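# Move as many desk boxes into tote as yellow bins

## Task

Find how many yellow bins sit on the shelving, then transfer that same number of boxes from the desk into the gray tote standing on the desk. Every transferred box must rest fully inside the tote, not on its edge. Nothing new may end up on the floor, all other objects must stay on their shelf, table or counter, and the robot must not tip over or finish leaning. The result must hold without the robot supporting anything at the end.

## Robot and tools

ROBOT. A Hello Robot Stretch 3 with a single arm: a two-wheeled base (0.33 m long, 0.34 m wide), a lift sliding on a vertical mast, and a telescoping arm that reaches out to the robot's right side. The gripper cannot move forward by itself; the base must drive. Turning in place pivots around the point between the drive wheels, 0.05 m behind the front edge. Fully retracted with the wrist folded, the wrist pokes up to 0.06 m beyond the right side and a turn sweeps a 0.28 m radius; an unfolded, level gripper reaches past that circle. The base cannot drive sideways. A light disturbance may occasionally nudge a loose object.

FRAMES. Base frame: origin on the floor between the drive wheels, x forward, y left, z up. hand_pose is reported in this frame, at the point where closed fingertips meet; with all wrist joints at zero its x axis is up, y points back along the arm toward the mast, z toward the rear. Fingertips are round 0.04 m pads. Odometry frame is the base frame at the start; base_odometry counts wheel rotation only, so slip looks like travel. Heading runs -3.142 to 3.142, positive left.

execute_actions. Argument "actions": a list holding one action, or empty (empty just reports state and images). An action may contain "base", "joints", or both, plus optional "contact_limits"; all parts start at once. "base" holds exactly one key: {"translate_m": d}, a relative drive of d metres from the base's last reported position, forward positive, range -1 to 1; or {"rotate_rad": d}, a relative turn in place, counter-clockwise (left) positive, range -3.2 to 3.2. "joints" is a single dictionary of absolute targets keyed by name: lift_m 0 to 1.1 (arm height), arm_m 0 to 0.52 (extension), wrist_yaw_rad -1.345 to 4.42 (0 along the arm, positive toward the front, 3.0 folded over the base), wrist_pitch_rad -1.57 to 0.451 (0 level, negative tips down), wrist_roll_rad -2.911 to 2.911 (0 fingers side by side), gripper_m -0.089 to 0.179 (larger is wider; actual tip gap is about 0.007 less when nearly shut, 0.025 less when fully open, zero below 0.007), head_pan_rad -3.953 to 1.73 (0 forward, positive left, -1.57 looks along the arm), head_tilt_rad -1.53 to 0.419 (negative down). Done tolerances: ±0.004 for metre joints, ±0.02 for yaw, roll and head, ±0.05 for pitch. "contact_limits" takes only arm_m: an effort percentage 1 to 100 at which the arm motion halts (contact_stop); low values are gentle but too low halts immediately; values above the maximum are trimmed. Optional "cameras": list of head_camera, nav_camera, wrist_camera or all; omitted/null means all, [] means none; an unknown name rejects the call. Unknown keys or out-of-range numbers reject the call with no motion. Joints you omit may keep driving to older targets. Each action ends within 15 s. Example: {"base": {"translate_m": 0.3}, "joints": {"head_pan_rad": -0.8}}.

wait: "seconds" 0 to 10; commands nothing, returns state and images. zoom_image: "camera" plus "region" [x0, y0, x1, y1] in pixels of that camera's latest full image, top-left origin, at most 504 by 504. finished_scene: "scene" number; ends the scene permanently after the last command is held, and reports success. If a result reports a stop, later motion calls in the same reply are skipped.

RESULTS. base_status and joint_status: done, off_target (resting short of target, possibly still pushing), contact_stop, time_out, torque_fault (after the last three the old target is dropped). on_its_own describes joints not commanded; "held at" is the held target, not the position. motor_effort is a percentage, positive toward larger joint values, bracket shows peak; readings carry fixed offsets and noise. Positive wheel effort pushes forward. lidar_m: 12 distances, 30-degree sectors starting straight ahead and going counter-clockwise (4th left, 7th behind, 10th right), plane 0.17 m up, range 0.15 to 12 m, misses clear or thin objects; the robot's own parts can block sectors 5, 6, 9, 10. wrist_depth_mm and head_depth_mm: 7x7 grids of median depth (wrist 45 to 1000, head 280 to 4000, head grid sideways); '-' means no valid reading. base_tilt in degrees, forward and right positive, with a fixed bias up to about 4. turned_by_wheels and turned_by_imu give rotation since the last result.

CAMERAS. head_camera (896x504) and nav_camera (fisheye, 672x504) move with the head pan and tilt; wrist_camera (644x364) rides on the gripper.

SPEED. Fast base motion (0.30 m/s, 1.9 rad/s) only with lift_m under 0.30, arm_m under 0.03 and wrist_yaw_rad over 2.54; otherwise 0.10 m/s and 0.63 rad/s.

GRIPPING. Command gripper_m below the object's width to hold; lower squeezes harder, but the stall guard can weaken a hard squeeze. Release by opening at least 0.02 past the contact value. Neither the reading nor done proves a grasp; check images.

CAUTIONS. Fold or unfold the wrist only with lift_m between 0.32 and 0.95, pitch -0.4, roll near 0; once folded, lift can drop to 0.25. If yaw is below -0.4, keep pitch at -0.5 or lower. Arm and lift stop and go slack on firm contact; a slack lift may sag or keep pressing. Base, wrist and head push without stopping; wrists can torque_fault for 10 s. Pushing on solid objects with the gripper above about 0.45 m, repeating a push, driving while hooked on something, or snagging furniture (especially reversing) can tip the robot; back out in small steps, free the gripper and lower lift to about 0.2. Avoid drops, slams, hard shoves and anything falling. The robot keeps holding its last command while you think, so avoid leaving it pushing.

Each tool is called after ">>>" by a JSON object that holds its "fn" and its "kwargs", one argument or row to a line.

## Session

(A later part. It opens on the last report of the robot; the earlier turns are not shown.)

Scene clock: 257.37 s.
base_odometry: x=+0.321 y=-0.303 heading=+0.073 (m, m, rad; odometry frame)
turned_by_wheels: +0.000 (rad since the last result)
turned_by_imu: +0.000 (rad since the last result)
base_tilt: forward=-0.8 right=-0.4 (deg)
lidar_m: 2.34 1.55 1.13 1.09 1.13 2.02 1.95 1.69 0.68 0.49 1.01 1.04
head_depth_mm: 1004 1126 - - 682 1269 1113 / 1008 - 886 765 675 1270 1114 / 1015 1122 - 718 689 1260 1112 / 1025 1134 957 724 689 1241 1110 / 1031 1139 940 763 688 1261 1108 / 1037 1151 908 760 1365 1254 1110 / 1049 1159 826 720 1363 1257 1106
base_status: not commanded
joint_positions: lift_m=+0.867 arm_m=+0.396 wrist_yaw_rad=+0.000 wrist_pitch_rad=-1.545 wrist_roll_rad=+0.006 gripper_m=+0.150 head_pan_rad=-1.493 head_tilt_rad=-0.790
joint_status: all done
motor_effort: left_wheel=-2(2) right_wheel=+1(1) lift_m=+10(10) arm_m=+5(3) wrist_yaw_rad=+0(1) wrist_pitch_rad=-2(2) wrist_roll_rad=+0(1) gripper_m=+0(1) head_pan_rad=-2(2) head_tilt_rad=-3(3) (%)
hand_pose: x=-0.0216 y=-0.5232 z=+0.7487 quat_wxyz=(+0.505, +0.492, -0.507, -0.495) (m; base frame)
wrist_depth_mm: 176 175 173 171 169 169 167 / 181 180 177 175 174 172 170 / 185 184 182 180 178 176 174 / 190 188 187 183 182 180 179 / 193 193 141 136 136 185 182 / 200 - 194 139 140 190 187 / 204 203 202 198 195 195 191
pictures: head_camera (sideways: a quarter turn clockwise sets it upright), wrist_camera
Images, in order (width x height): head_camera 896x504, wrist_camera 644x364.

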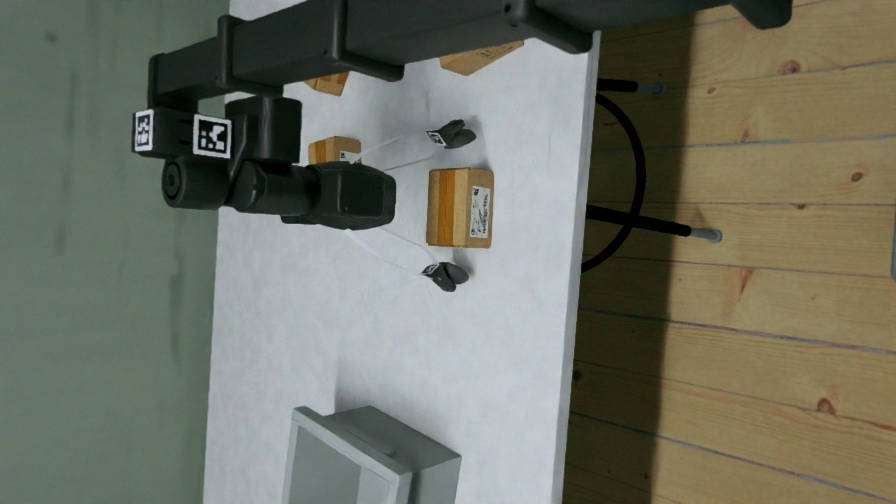

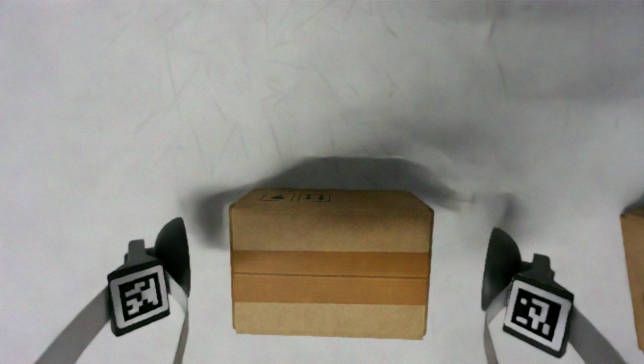

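>>> {"fn": "execute_actions", "kwargs": {
  "actions": [
    {"joints": {"gripper_m": 0.06}}
  ],
  "cameras": ["head_camera", "wrist_camera"]
}}

Scene clock: 260.83 s.
base_odometry: x=+0.321 y=-0.303 heading=+0.073 (m, m, rad; odometry frame)
turned_by_wheels: +0.000 (rad since the last result)
turned_by_imu: +0.000 (rad since the last result)
base_tilt: forward=-0.9 right=-0.5 (deg)
lidar_m: 2.33 1.55 1.14 1.10 1.13 2.02 1.95 1.70 0.68 0.49 1.01 1.04
head_depth_mm: 1006 1133 - - 683 1270 1115 / 1013 - 888 767 673 1268 1115 / 1015 1122 - 709 690 1267 1110 / 1025 1134 938 723 687 1235 1109 / 1031 1142 941 762 686 1257 1107 / 1037 1149 907 761 1371 1260 1107 / 1044 1161 828 720 1366 1260 1109
base_status: not commanded
joint_positions: lift_m=+0.867 arm_m=+0.396 wrist_yaw_rad=+0.000 wrist_pitch_rad=-1.545 wrist_roll_rad=+0.006 gripper_m=+0.061 head_pan_rad=-1.493 head_tilt_rad=-0.790
joint_status: all done
motor_effort: left_wheel=-1(1) right_wheel=+1(1) lift_m=+10(10) arm_m=+5(5) wrist_yaw_rad=+0(1) wrist_pitch_rad=-2(2) wrist_roll_rad=-1(0) gripper_m=-14(89) head_pan_rad=-3(2) head_tilt_rad=-4(4) (%)
hand_pose: x=-0.0216 y=-0.5232 z=+0.7487 quat_wxyz=(+0.505, +0.492, -0.507, -0.495) (m; base frame)
wrist_depth_mm: 176 175 173 172 170 168 167 / 181 178 176 175 174 173 171 / 184 183 180 179 178 177 174 / 190 188 185 182 181 180 179 / 196 193 136 133 132 184 182 / 200 197 138 136 135 188 187 / 205 203 200 141 194 196 192
pictures: head_camera (sideways: a quarter turn clockwise sets it upright), wrist_camera
Images, in order (width x height): head_camera 896x504, wrist_camera 644x364.

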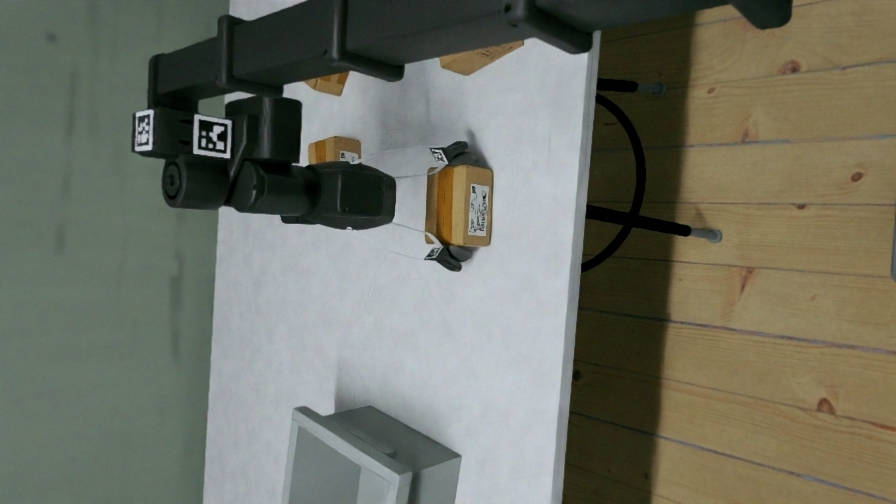

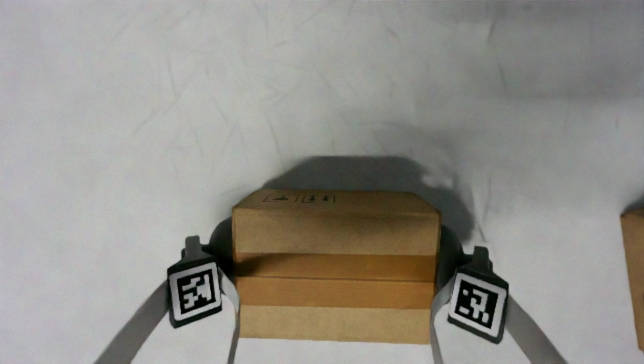

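>>> {"fn": "execute_actions", "kwargs": {
  "actions": [
    {"base": {"translate_m": 0.12}, "joints": {"lift_m": 1.03, "gripper_m": 0.045, "head_pan_rad": -1.1, "head_tilt_rad": -0.75}}
  ]
}}

Scene clock: 278.00 s.
base_odometry: x=+0.441 y=-0.294 heading=+0.073 (m, m, rad; odometry frame)
turned_by_wheels: +0.000 (rad since the last result)
turned_by_imu: +0.000 (rad since the last result)
base_tilt: forward=-0.9 right=-0.5 (deg)
lidar_m: 2.21 1.55 1.14 1.09 1.13 2.15 2.07 1.70 0.51 0.51 0.93 1.67
head_depth_mm: 981 1107 1005 752 660 1212 1126 / 1024 1156 998 793 661 1284 1122 / 1070 1199 859 729 693 1282 1119 / 1123 1240 893 749 1397 1277 1121 / 1186 1285 854 769 1425 1278 1116 / 1245 1426 994 793 1485 1279 1115 / 1306 1535 985 837 1493 1273 1111
base_status: done
joint_positions: lift_m=+1.029 arm_m=+0.396 wrist_yaw_rad=+0.000 wrist_pitch_rad=-1.545 wrist_roll_rad=+0.006 gripper_m=+0.046 head_pan_rad=-1.107 head_tilt_rad=-0.754
joint_status: all done
motor_effort: left_wheel=-2(3) right_wheel=+1(5) lift_m=+38(42) arm_m=+4(5) wrist_yaw_rad=-1(1) wrist_pitch_rad=-2(2) wrist_roll_rad=+0(1) gripper_m=-19(74) head_pan_rad=+4(26) head_tilt_rad=+1(7) (%)
hand_pose: x=-0.0216 y=-0.5232 z=+0.9112 quat_wxyz=(+0.505, +0.492, -0.507, -0.495) (m; base frame)
wrist_depth_mm: 333 239 332 324 324 321 318 / 340 243 340 334 333 327 324 / 349 254 346 344 341 336 332 / 315 290 354 350 345 343 341 / 371 366 133 132 131 358 348 / - 379 136 136 134 362 358 / - - - 138 - - -
pictures: head_camera (sideways: a quarter turn clockwise sets it upright), nav_camera (sideways: a quarter turn counterclockwise sets it upright), wrist_camera
Images, in order (width x height): head_camera 896x504, nav_camera 672x504, wrist_camera 644x364.

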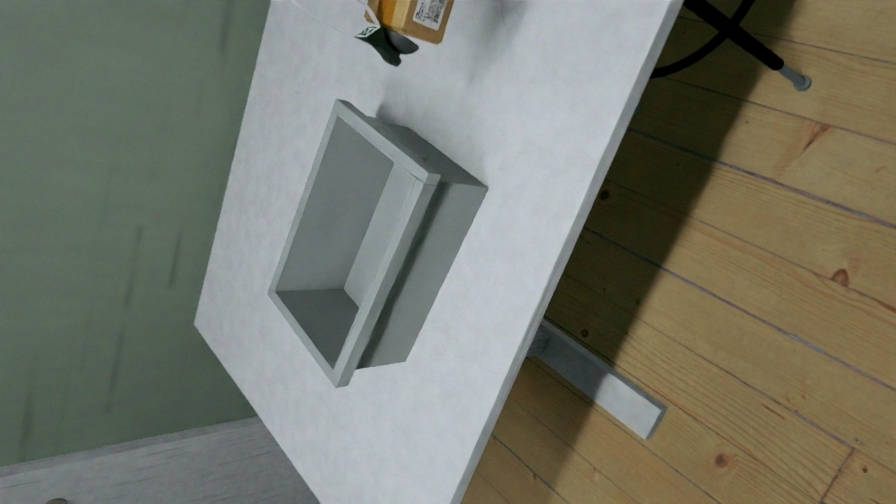

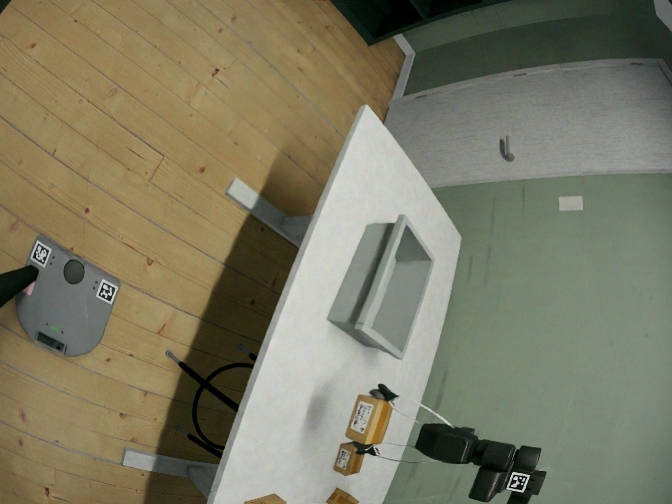

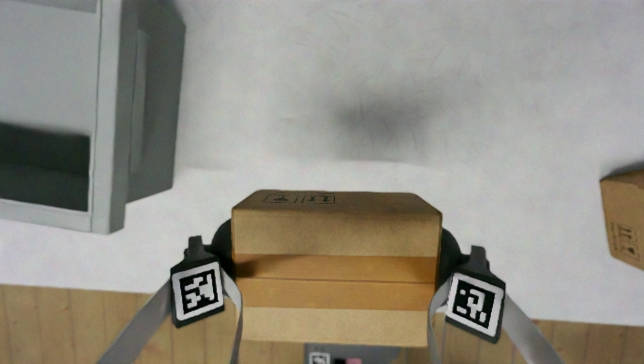

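>>> {"fn": "execute_actions", "kwargs": {
  "actions": [
    {"base": {"translate_m": 0.314}, "joints": {"arm_m": 0.50, "head_pan_rad": -1.5, "head_tilt_rad": -0.7}}
  ]
}}

Scene clock: 290.83 s.
base_odometry: x=+0.754 y=-0.271 heading=+0.073 (m, m, rad; odometry frame)
turned_by_wheels: +0.000 (rad since the last result)
turned_by_imu: -0.001 (rad since the last result)
base_tilt: forward=-0.9 right=-0.4 (deg)
lidar_m: 1.90 1.56 1.14 1.09 1.13 1.55 2.38 0.95 0.67 1.19 0.78 1.66
head_depth_mm: 1020 1116 1084 815 687 1287 1139 / - 1125 1087 744 685 1313 1137 / - - 730 814 684 1314 1137 / 1001 1136 1080 732 682 1311 1134 / 1007 1146 1080 761 700 1309 1133 / 1015 1155 1072 833 700 1274 1135 / 1021 1167 1275 831 698 1306 1134
base_status: done
joint_positions: lift_m=+1.029 arm_m=+0.500 wrist_yaw_rad=+0.000 wrist_pitch_rad=-1.545 wrist_roll_rad=+0.006 gripper_m=+0.046 head_pan_rad=-1.493 head_tilt_rad=-0.705
joint_status: all done
motor_effort: left_wheel=-2(2) right_wheel=+0(6) lift_m=+38(38) arm_m=+5(6) wrist_yaw_rad=-1(1) wrist_pitch_rad=-2(2) wrist_roll_rad=-1(0) gripper_m=-18(18) head_pan_rad=-2(27) head_tilt_rad=+3(6) (%)
hand_pose: x=-0.0216 y=-0.6272 z=+0.9112 quat_wxyz=(+0.505, +0.492, -0.507, -0.495) (m; base frame)
wrist_depth_mm: 337 334 329 326 325 321 319 / 344 340 237 334 330 328 326 / 353 348 341 341 333 227 332 / 365 355 341 345 343 278 340 / 372 367 134 132 132 262 348 / 379 376 136 135 134 238 357 / 389 390 383 139 244 247 367
pictures: head_camera (sideways: a quarter turn clockwise sets it upright), nav_camera (sideways: a quarter turn counterclockwise sets it upright), wrist_camera
Images, in order (width x height): head_camera 896x504, nav_camera 672x504, wrist_camera 644x364.

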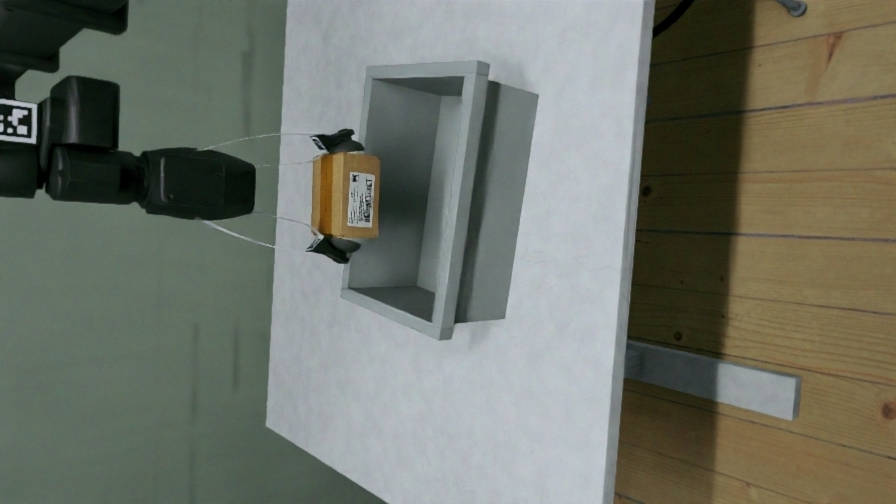

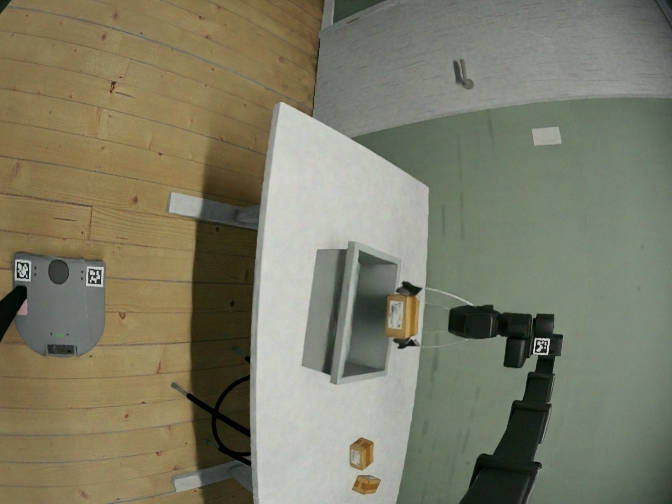

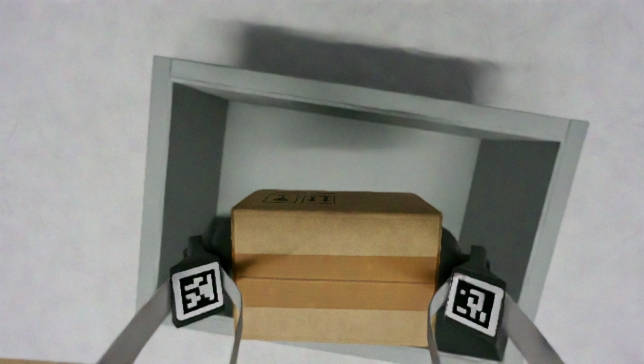

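>>> {"fn": "execute_actions", "kwargs": {
  "actions": [
    {"base": {"translate_m": -0.012}, "joints": {"lift_m": 0.873, "arm_m": 0.494}}
  ],
  "cameras": ["head_camera", "wrist_camera"]
}}

Scene clock: 300.33 s.
base_odometry: x=+0.742 y=-0.272 heading=+0.073 (m, m, rad; odometry frame)
turned_by_wheels: +0.000 (rad since the last result)
turned_by_imu: +0.000 (rad since the last result)
base_tilt: forward=-0.8 right=-0.4 (deg)
lidar_m: 1.91 1.56 1.14 1.09 1.13 1.56 2.37 0.94 0.66 1.19 0.78 1.67
head_depth_mm: 980 1112 - - 669 1288 1142 / 986 1077 1041 733 686 1318 1136 / 991 1086 1039 731 684 1317 1135 / 1001 1140 1078 722 683 1309 1134 / 1008 1152 1075 754 700 1309 1134 / 1015 1157 1075 832 698 1276 1132 / 1019 1166 1266 832 697 1308 1133
base_status: done
joint_positions: lift_m=+0.874 arm_m=+0.494 wrist_yaw_rad=+0.000 wrist_pitch_rad=-1.545 wrist_roll_rad=+0.006 gripper_m=+0.046 head_pan_rad=-1.493 head_tilt_rad=-0.705
joint_status: all done
motor_effort: left_wheel=-2(5) right_wheel=+0(2) lift_m=+10(36) arm_m=-3(2) wrist_yaw_rad=+0(0) wrist_pitch_rad=-2(2) wrist_roll_rad=-1(1) gripper_m=-18(18) head_pan_rad=-1(2) head_tilt_rad=+2(1) (%)
hand_pose: x=-0.0216 y=-0.6218 z=+0.7556 quat_wxyz=(+0.505, +0.492, -0.507, -0.495) (m; base frame)
wrist_depth_mm: 125 95 81 70 63 63 62 / 148 181 181 137 108 90 76 / 153 186 186 182 181 180 151 / 158 192 189 187 185 184 168 / 164 195 134 132 131 189 163 / 168 201 137 135 134 192 159 / 174 200 202 139 198 199 153
pictures: head_camera (sideways: a quarter turn clockwise sets it upright), wrist_camera
Images, in order (width x height): head_camera 896x504, wrist_camera 644x364.

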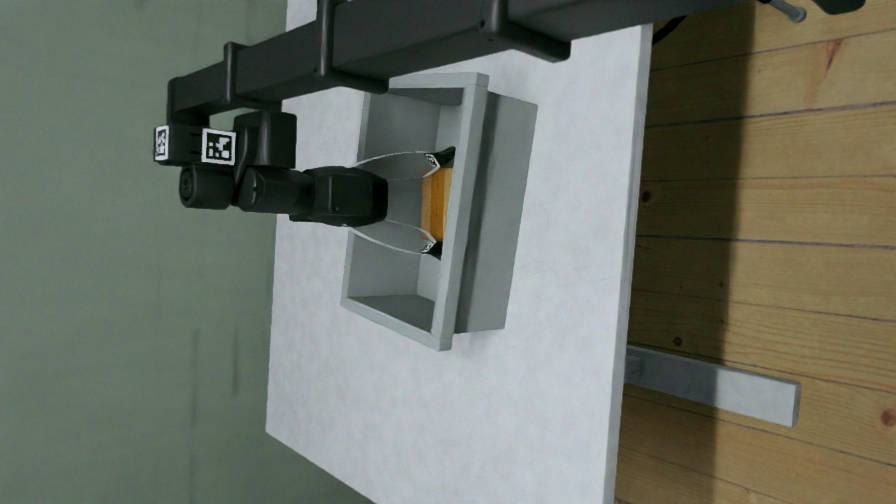

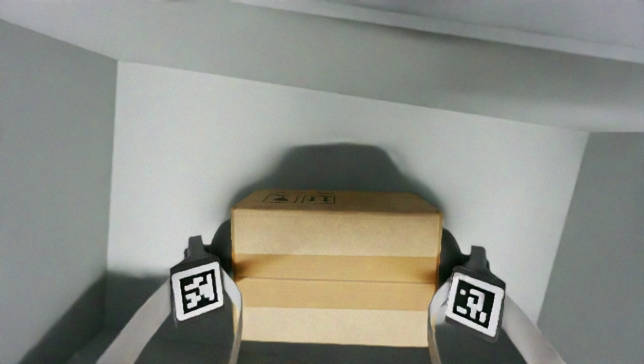

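>>> {"fn": "execute_actions", "kwargs": {
  "actions": [
    {"joints": {"lift_m": 0.866}}
  ],
  "cameras": ["wrist_camera"]
}}

>>> {"fn": "execute_actions", "kwargs": {
  "actions": [
    {"joints": {"gripper_m": 0.135}}
  ],
  "cameras": ["head_camera", "wrist_camera"]
}}

Scene clock: 304.83 s.
base_odometry: x=+0.742 y=-0.272 heading=+0.073 (m, m, rad; odometry frame)
turned_by_wheels: +0.000 (rad since the last result)
turned_by_imu: +0.000 (rad since the last result)
base_tilt: forward=-0.9 right=-0.4 (deg)
lidar_m: 1.91 1.55 1.13 1.09 1.13 1.56 2.37 0.94 0.66 1.19 0.78 1.66
head_depth_mm: 982 1116 1203 - 659 1283 1142 / 986 1083 1040 715 685 1314 1139 / 998 1089 - 757 682 1310 1134 / 1001 1145 1082 724 682 1307 1132 / 1006 1149 1077 756 701 1308 1134 / 1019 1158 1076 832 699 1278 1130 / 1020 1170 1264 831 697 1305 1130
base_status: not commanded
joint_positions: lift_m=+0.867 arm_m=+0.494 wrist_yaw_rad=+0.000 wrist_pitch_rad=-1.545 wrist_roll_rad=+0.006 gripper_m=+0.046 head_pan_rad=-1.493 head_tilt_rad=-0.705
joint_status: all done
motor_effort: left_wheel=-2(1) right_wheel=+1(1) lift_m=+11(12) arm_m=-3(3) wrist_yaw_rad=-1(0) wrist_pitch_rad=-2(2) wrist_roll_rad=+0(0) gripper_m=-18(19) head_pan_rad=-3(3) head_tilt_rad=+0(2) (%)
hand_pose: x=-0.0216 y=-0.6218 z=+0.7486 quat_wxyz=(+0.505, +0.492, -0.507, -0.495) (m; base frame)
wrist_depth_mm: 125 95 81 70 62 56 56 / 149 175 174 136 108 90 77 / 153 179 179 176 175 173 151 / 158 184 182 179 178 177 168 / 163 189 134 132 131 182 163 / 168 193 136 135 134 185 158 / 174 198 196 139 192 192 154
pictures: wrist_camera
Images, in order (width x height): wrist_camera 644x364.

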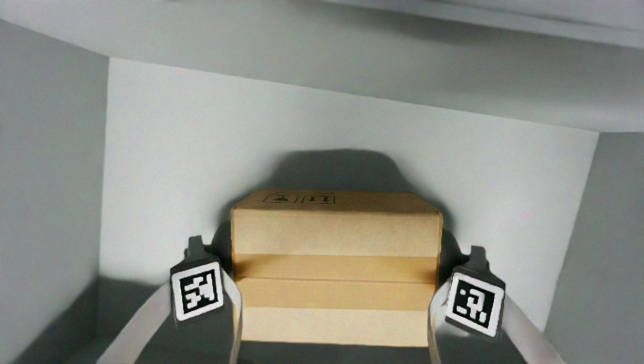

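Scene clock: 306.23 s.
base_odometry: x=+0.742 y=-0.272 heading=+0.073 (m, m, rad; odometry frame)
turned_by_wheels: +0.000 (rad since the last result)
turned_by_imu: +0.000 (rad since the last result)
base_tilt: forward=-0.9 right=-0.5 (deg)
lidar_m: 1.91 1.55 1.14 1.09 1.14 1.55 2.37 0.94 0.66 1.19 0.78 1.66
head_depth_mm: 983 1114 1209 - 661 1289 1144 / 987 1081 1040 710 686 1316 1133 / 996 1085 - 760 684 1311 1135 / 999 1139 1080 727 682 1313 1136 / 1007 1146 1077 754 700 1314 1136 / 1014 1156 1072 834 698 1275 1132 / 1022 1165 1265 830 699 1304 1131
base_status: not commanded
joint_positions: lift_m=+0.867 arm_m=+0.494 wrist_yaw_rad=+0.000 wrist_pitch_rad=-1.546 wrist_roll_rad=+0.006 gripper_m=+0.135 head_pan_rad=-1.493 head_tilt_rad=-0.705
joint_status: all done
motor_effort: left_wheel=-2(2) right_wheel=+1(1) lift_m=+10(10) arm_m=-3(3) wrist_yaw_rad=-1(0) wrist_pitch_rad=-2(2) wrist_roll_rad=-1(1) gripper_m=+1(81) head_pan_rad=-3(3) head_tilt_rad=+0(2) (%)
hand_pose: x=-0.0216 y=-0.6215 z=+0.7487 quat_wxyz=(+0.505, +0.492, -0.507, -0.495) (m; base frame)
wrist_depth_mm: 126 96 81 70 62 56 56 / 149 174 174 137 109 90 77 / 153 179 178 176 174 173 152 / 157 184 183 180 178 178 167 / 163 188 136 133 132 181 162 / 169 193 139 136 136 - 158 / 169 196 196 140 191 192 147
pictures: head_camera (sideways: a quarter turn clockwise sets it upright), wrist_camera
Images, in order (width x height): head_camera 896x504, wrist_camera 644x364.

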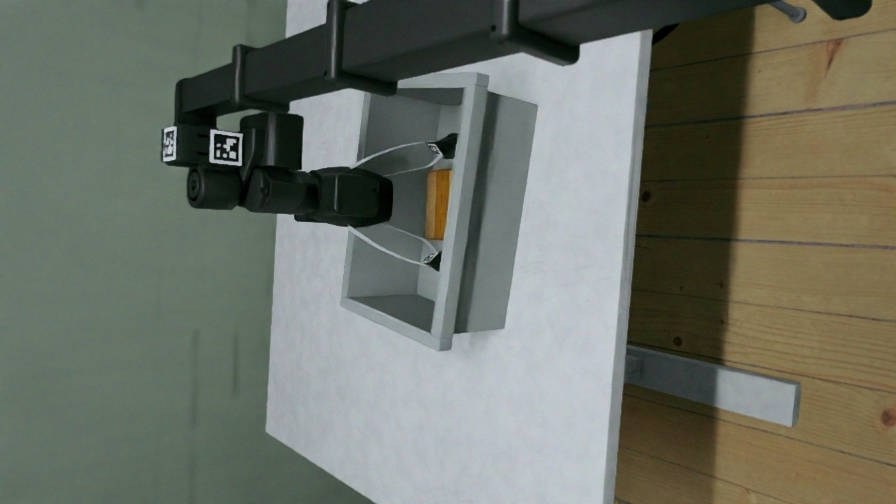

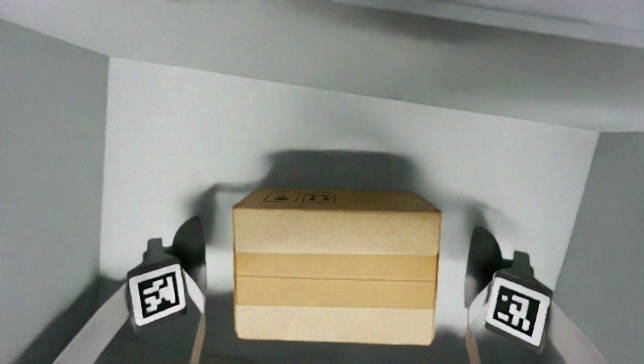

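>>> {"fn": "execute_actions", "kwargs": {
  "actions": [
    {"joints": {"lift_m": 1.0, "head_pan_rad": 0.1, "head_tilt_rad": -0.15}}
  ]
}}

Scene clock: 310.33 s.
base_odometry: x=+0.742 y=-0.272 heading=+0.073 (m, m, rad; odometry frame)
turned_by_wheels: +0.000 (rad since the last result)
turned_by_imu: +0.000 (rad since the last result)
base_tilt: forward=-0.9 right=-0.4 (deg)
lidar_m: 1.91 1.56 1.14 1.09 1.13 1.55 2.37 0.94 0.66 1.19 0.78 1.66
head_depth_mm: 2045 2152 2239 2299 2257 2064 1625 / 2064 2168 2241 2351 2424 2072 1617 / 2096 2178 2275 2367 2435 2087 1619 / 2126 1928 2044 2188 2275 2082 1617 / 2141 2208 2308 2417 2438 2123 1616 / 2159 2228 2318 2434 2492 2137 1610 / 2174 2239 2301 2328 2366 2148 1612
base_status: not commanded
joint_positions: lift_m=+0.999 arm_m=+0.494 wrist_yaw_rad=+0.000 wrist_pitch_rad=-1.546 wrist_roll_rad=+0.006 gripper_m=+0.135 head_pan_rad=+0.093 head_tilt_rad=-0.162
joint_status: all done
motor_effort: left_wheel=-2(2) right_wheel=+1(1) lift_m=+37(39) arm_m=-3(3) wrist_yaw_rad=-1(0) wrist_pitch_rad=-2(2) wrist_roll_rad=+0(0) gripper_m=+0(0) head_pan_rad=+3(37) head_tilt_rad=+5(27) (%)
hand_pose: x=-0.0216 y=-0.6215 z=+0.8812 quat_wxyz=(+0.505, +0.492, -0.507, -0.495) (m; base frame)
wrist_depth_mm: 308 302 301 300 292 293 291 / 313 200 189 189 299 296 296 / 322 224 312 308 303 214 191 / 329 219 321 270 312 254 308 / 342 218 329 273 322 240 316 / 348 212 287 310 326 - 325 / 355 357 221 233 248 240 335
pictures: head_camera (sideways: a quarter turn clockwise sets it upright), nav_camera (sideways: a quarter turn counterclockwise sets it upright), wrist_camera
Images, in order (width x height): head_camera 896x504, nav_camera 672x504, wrist_camera 644x364.

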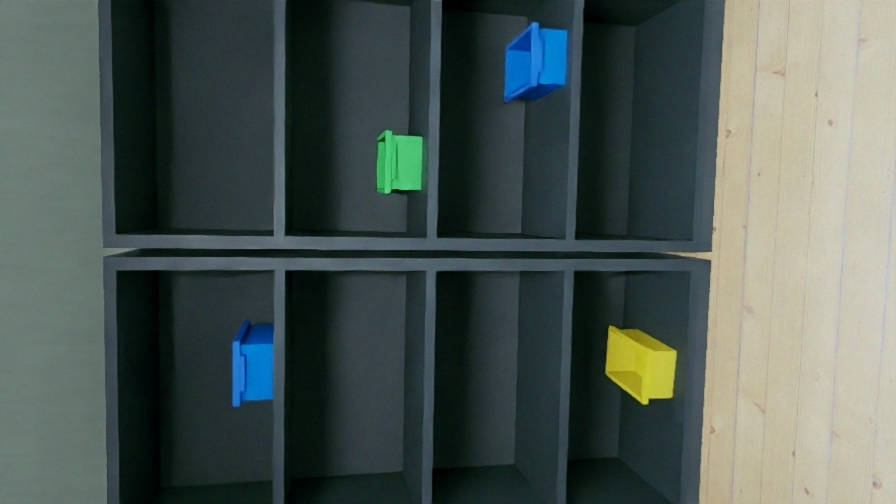

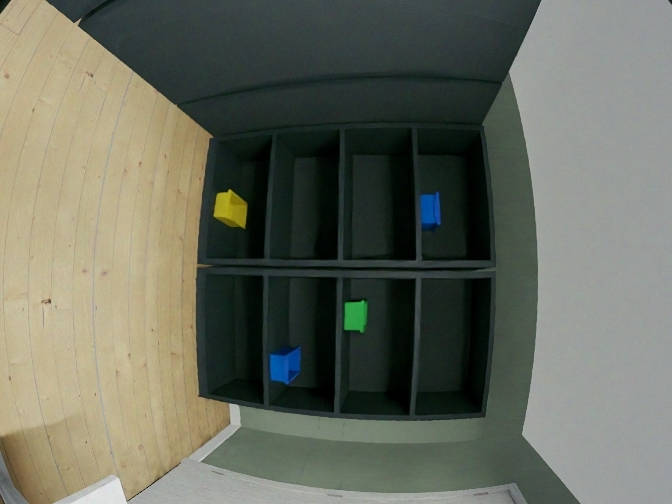

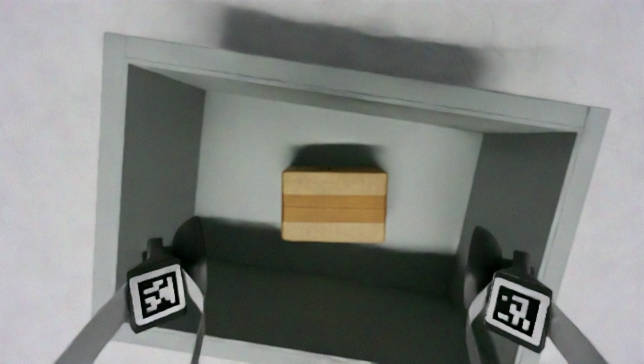

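There is one yellow bin across all six shelving units, and one box now sits inside the tote with the gripper clear of it. I'm ending scene 1.

>>> {"fn": "finished_scene", "kwargs": {
  "scene": 1
}}

The scene is finished: the task was done.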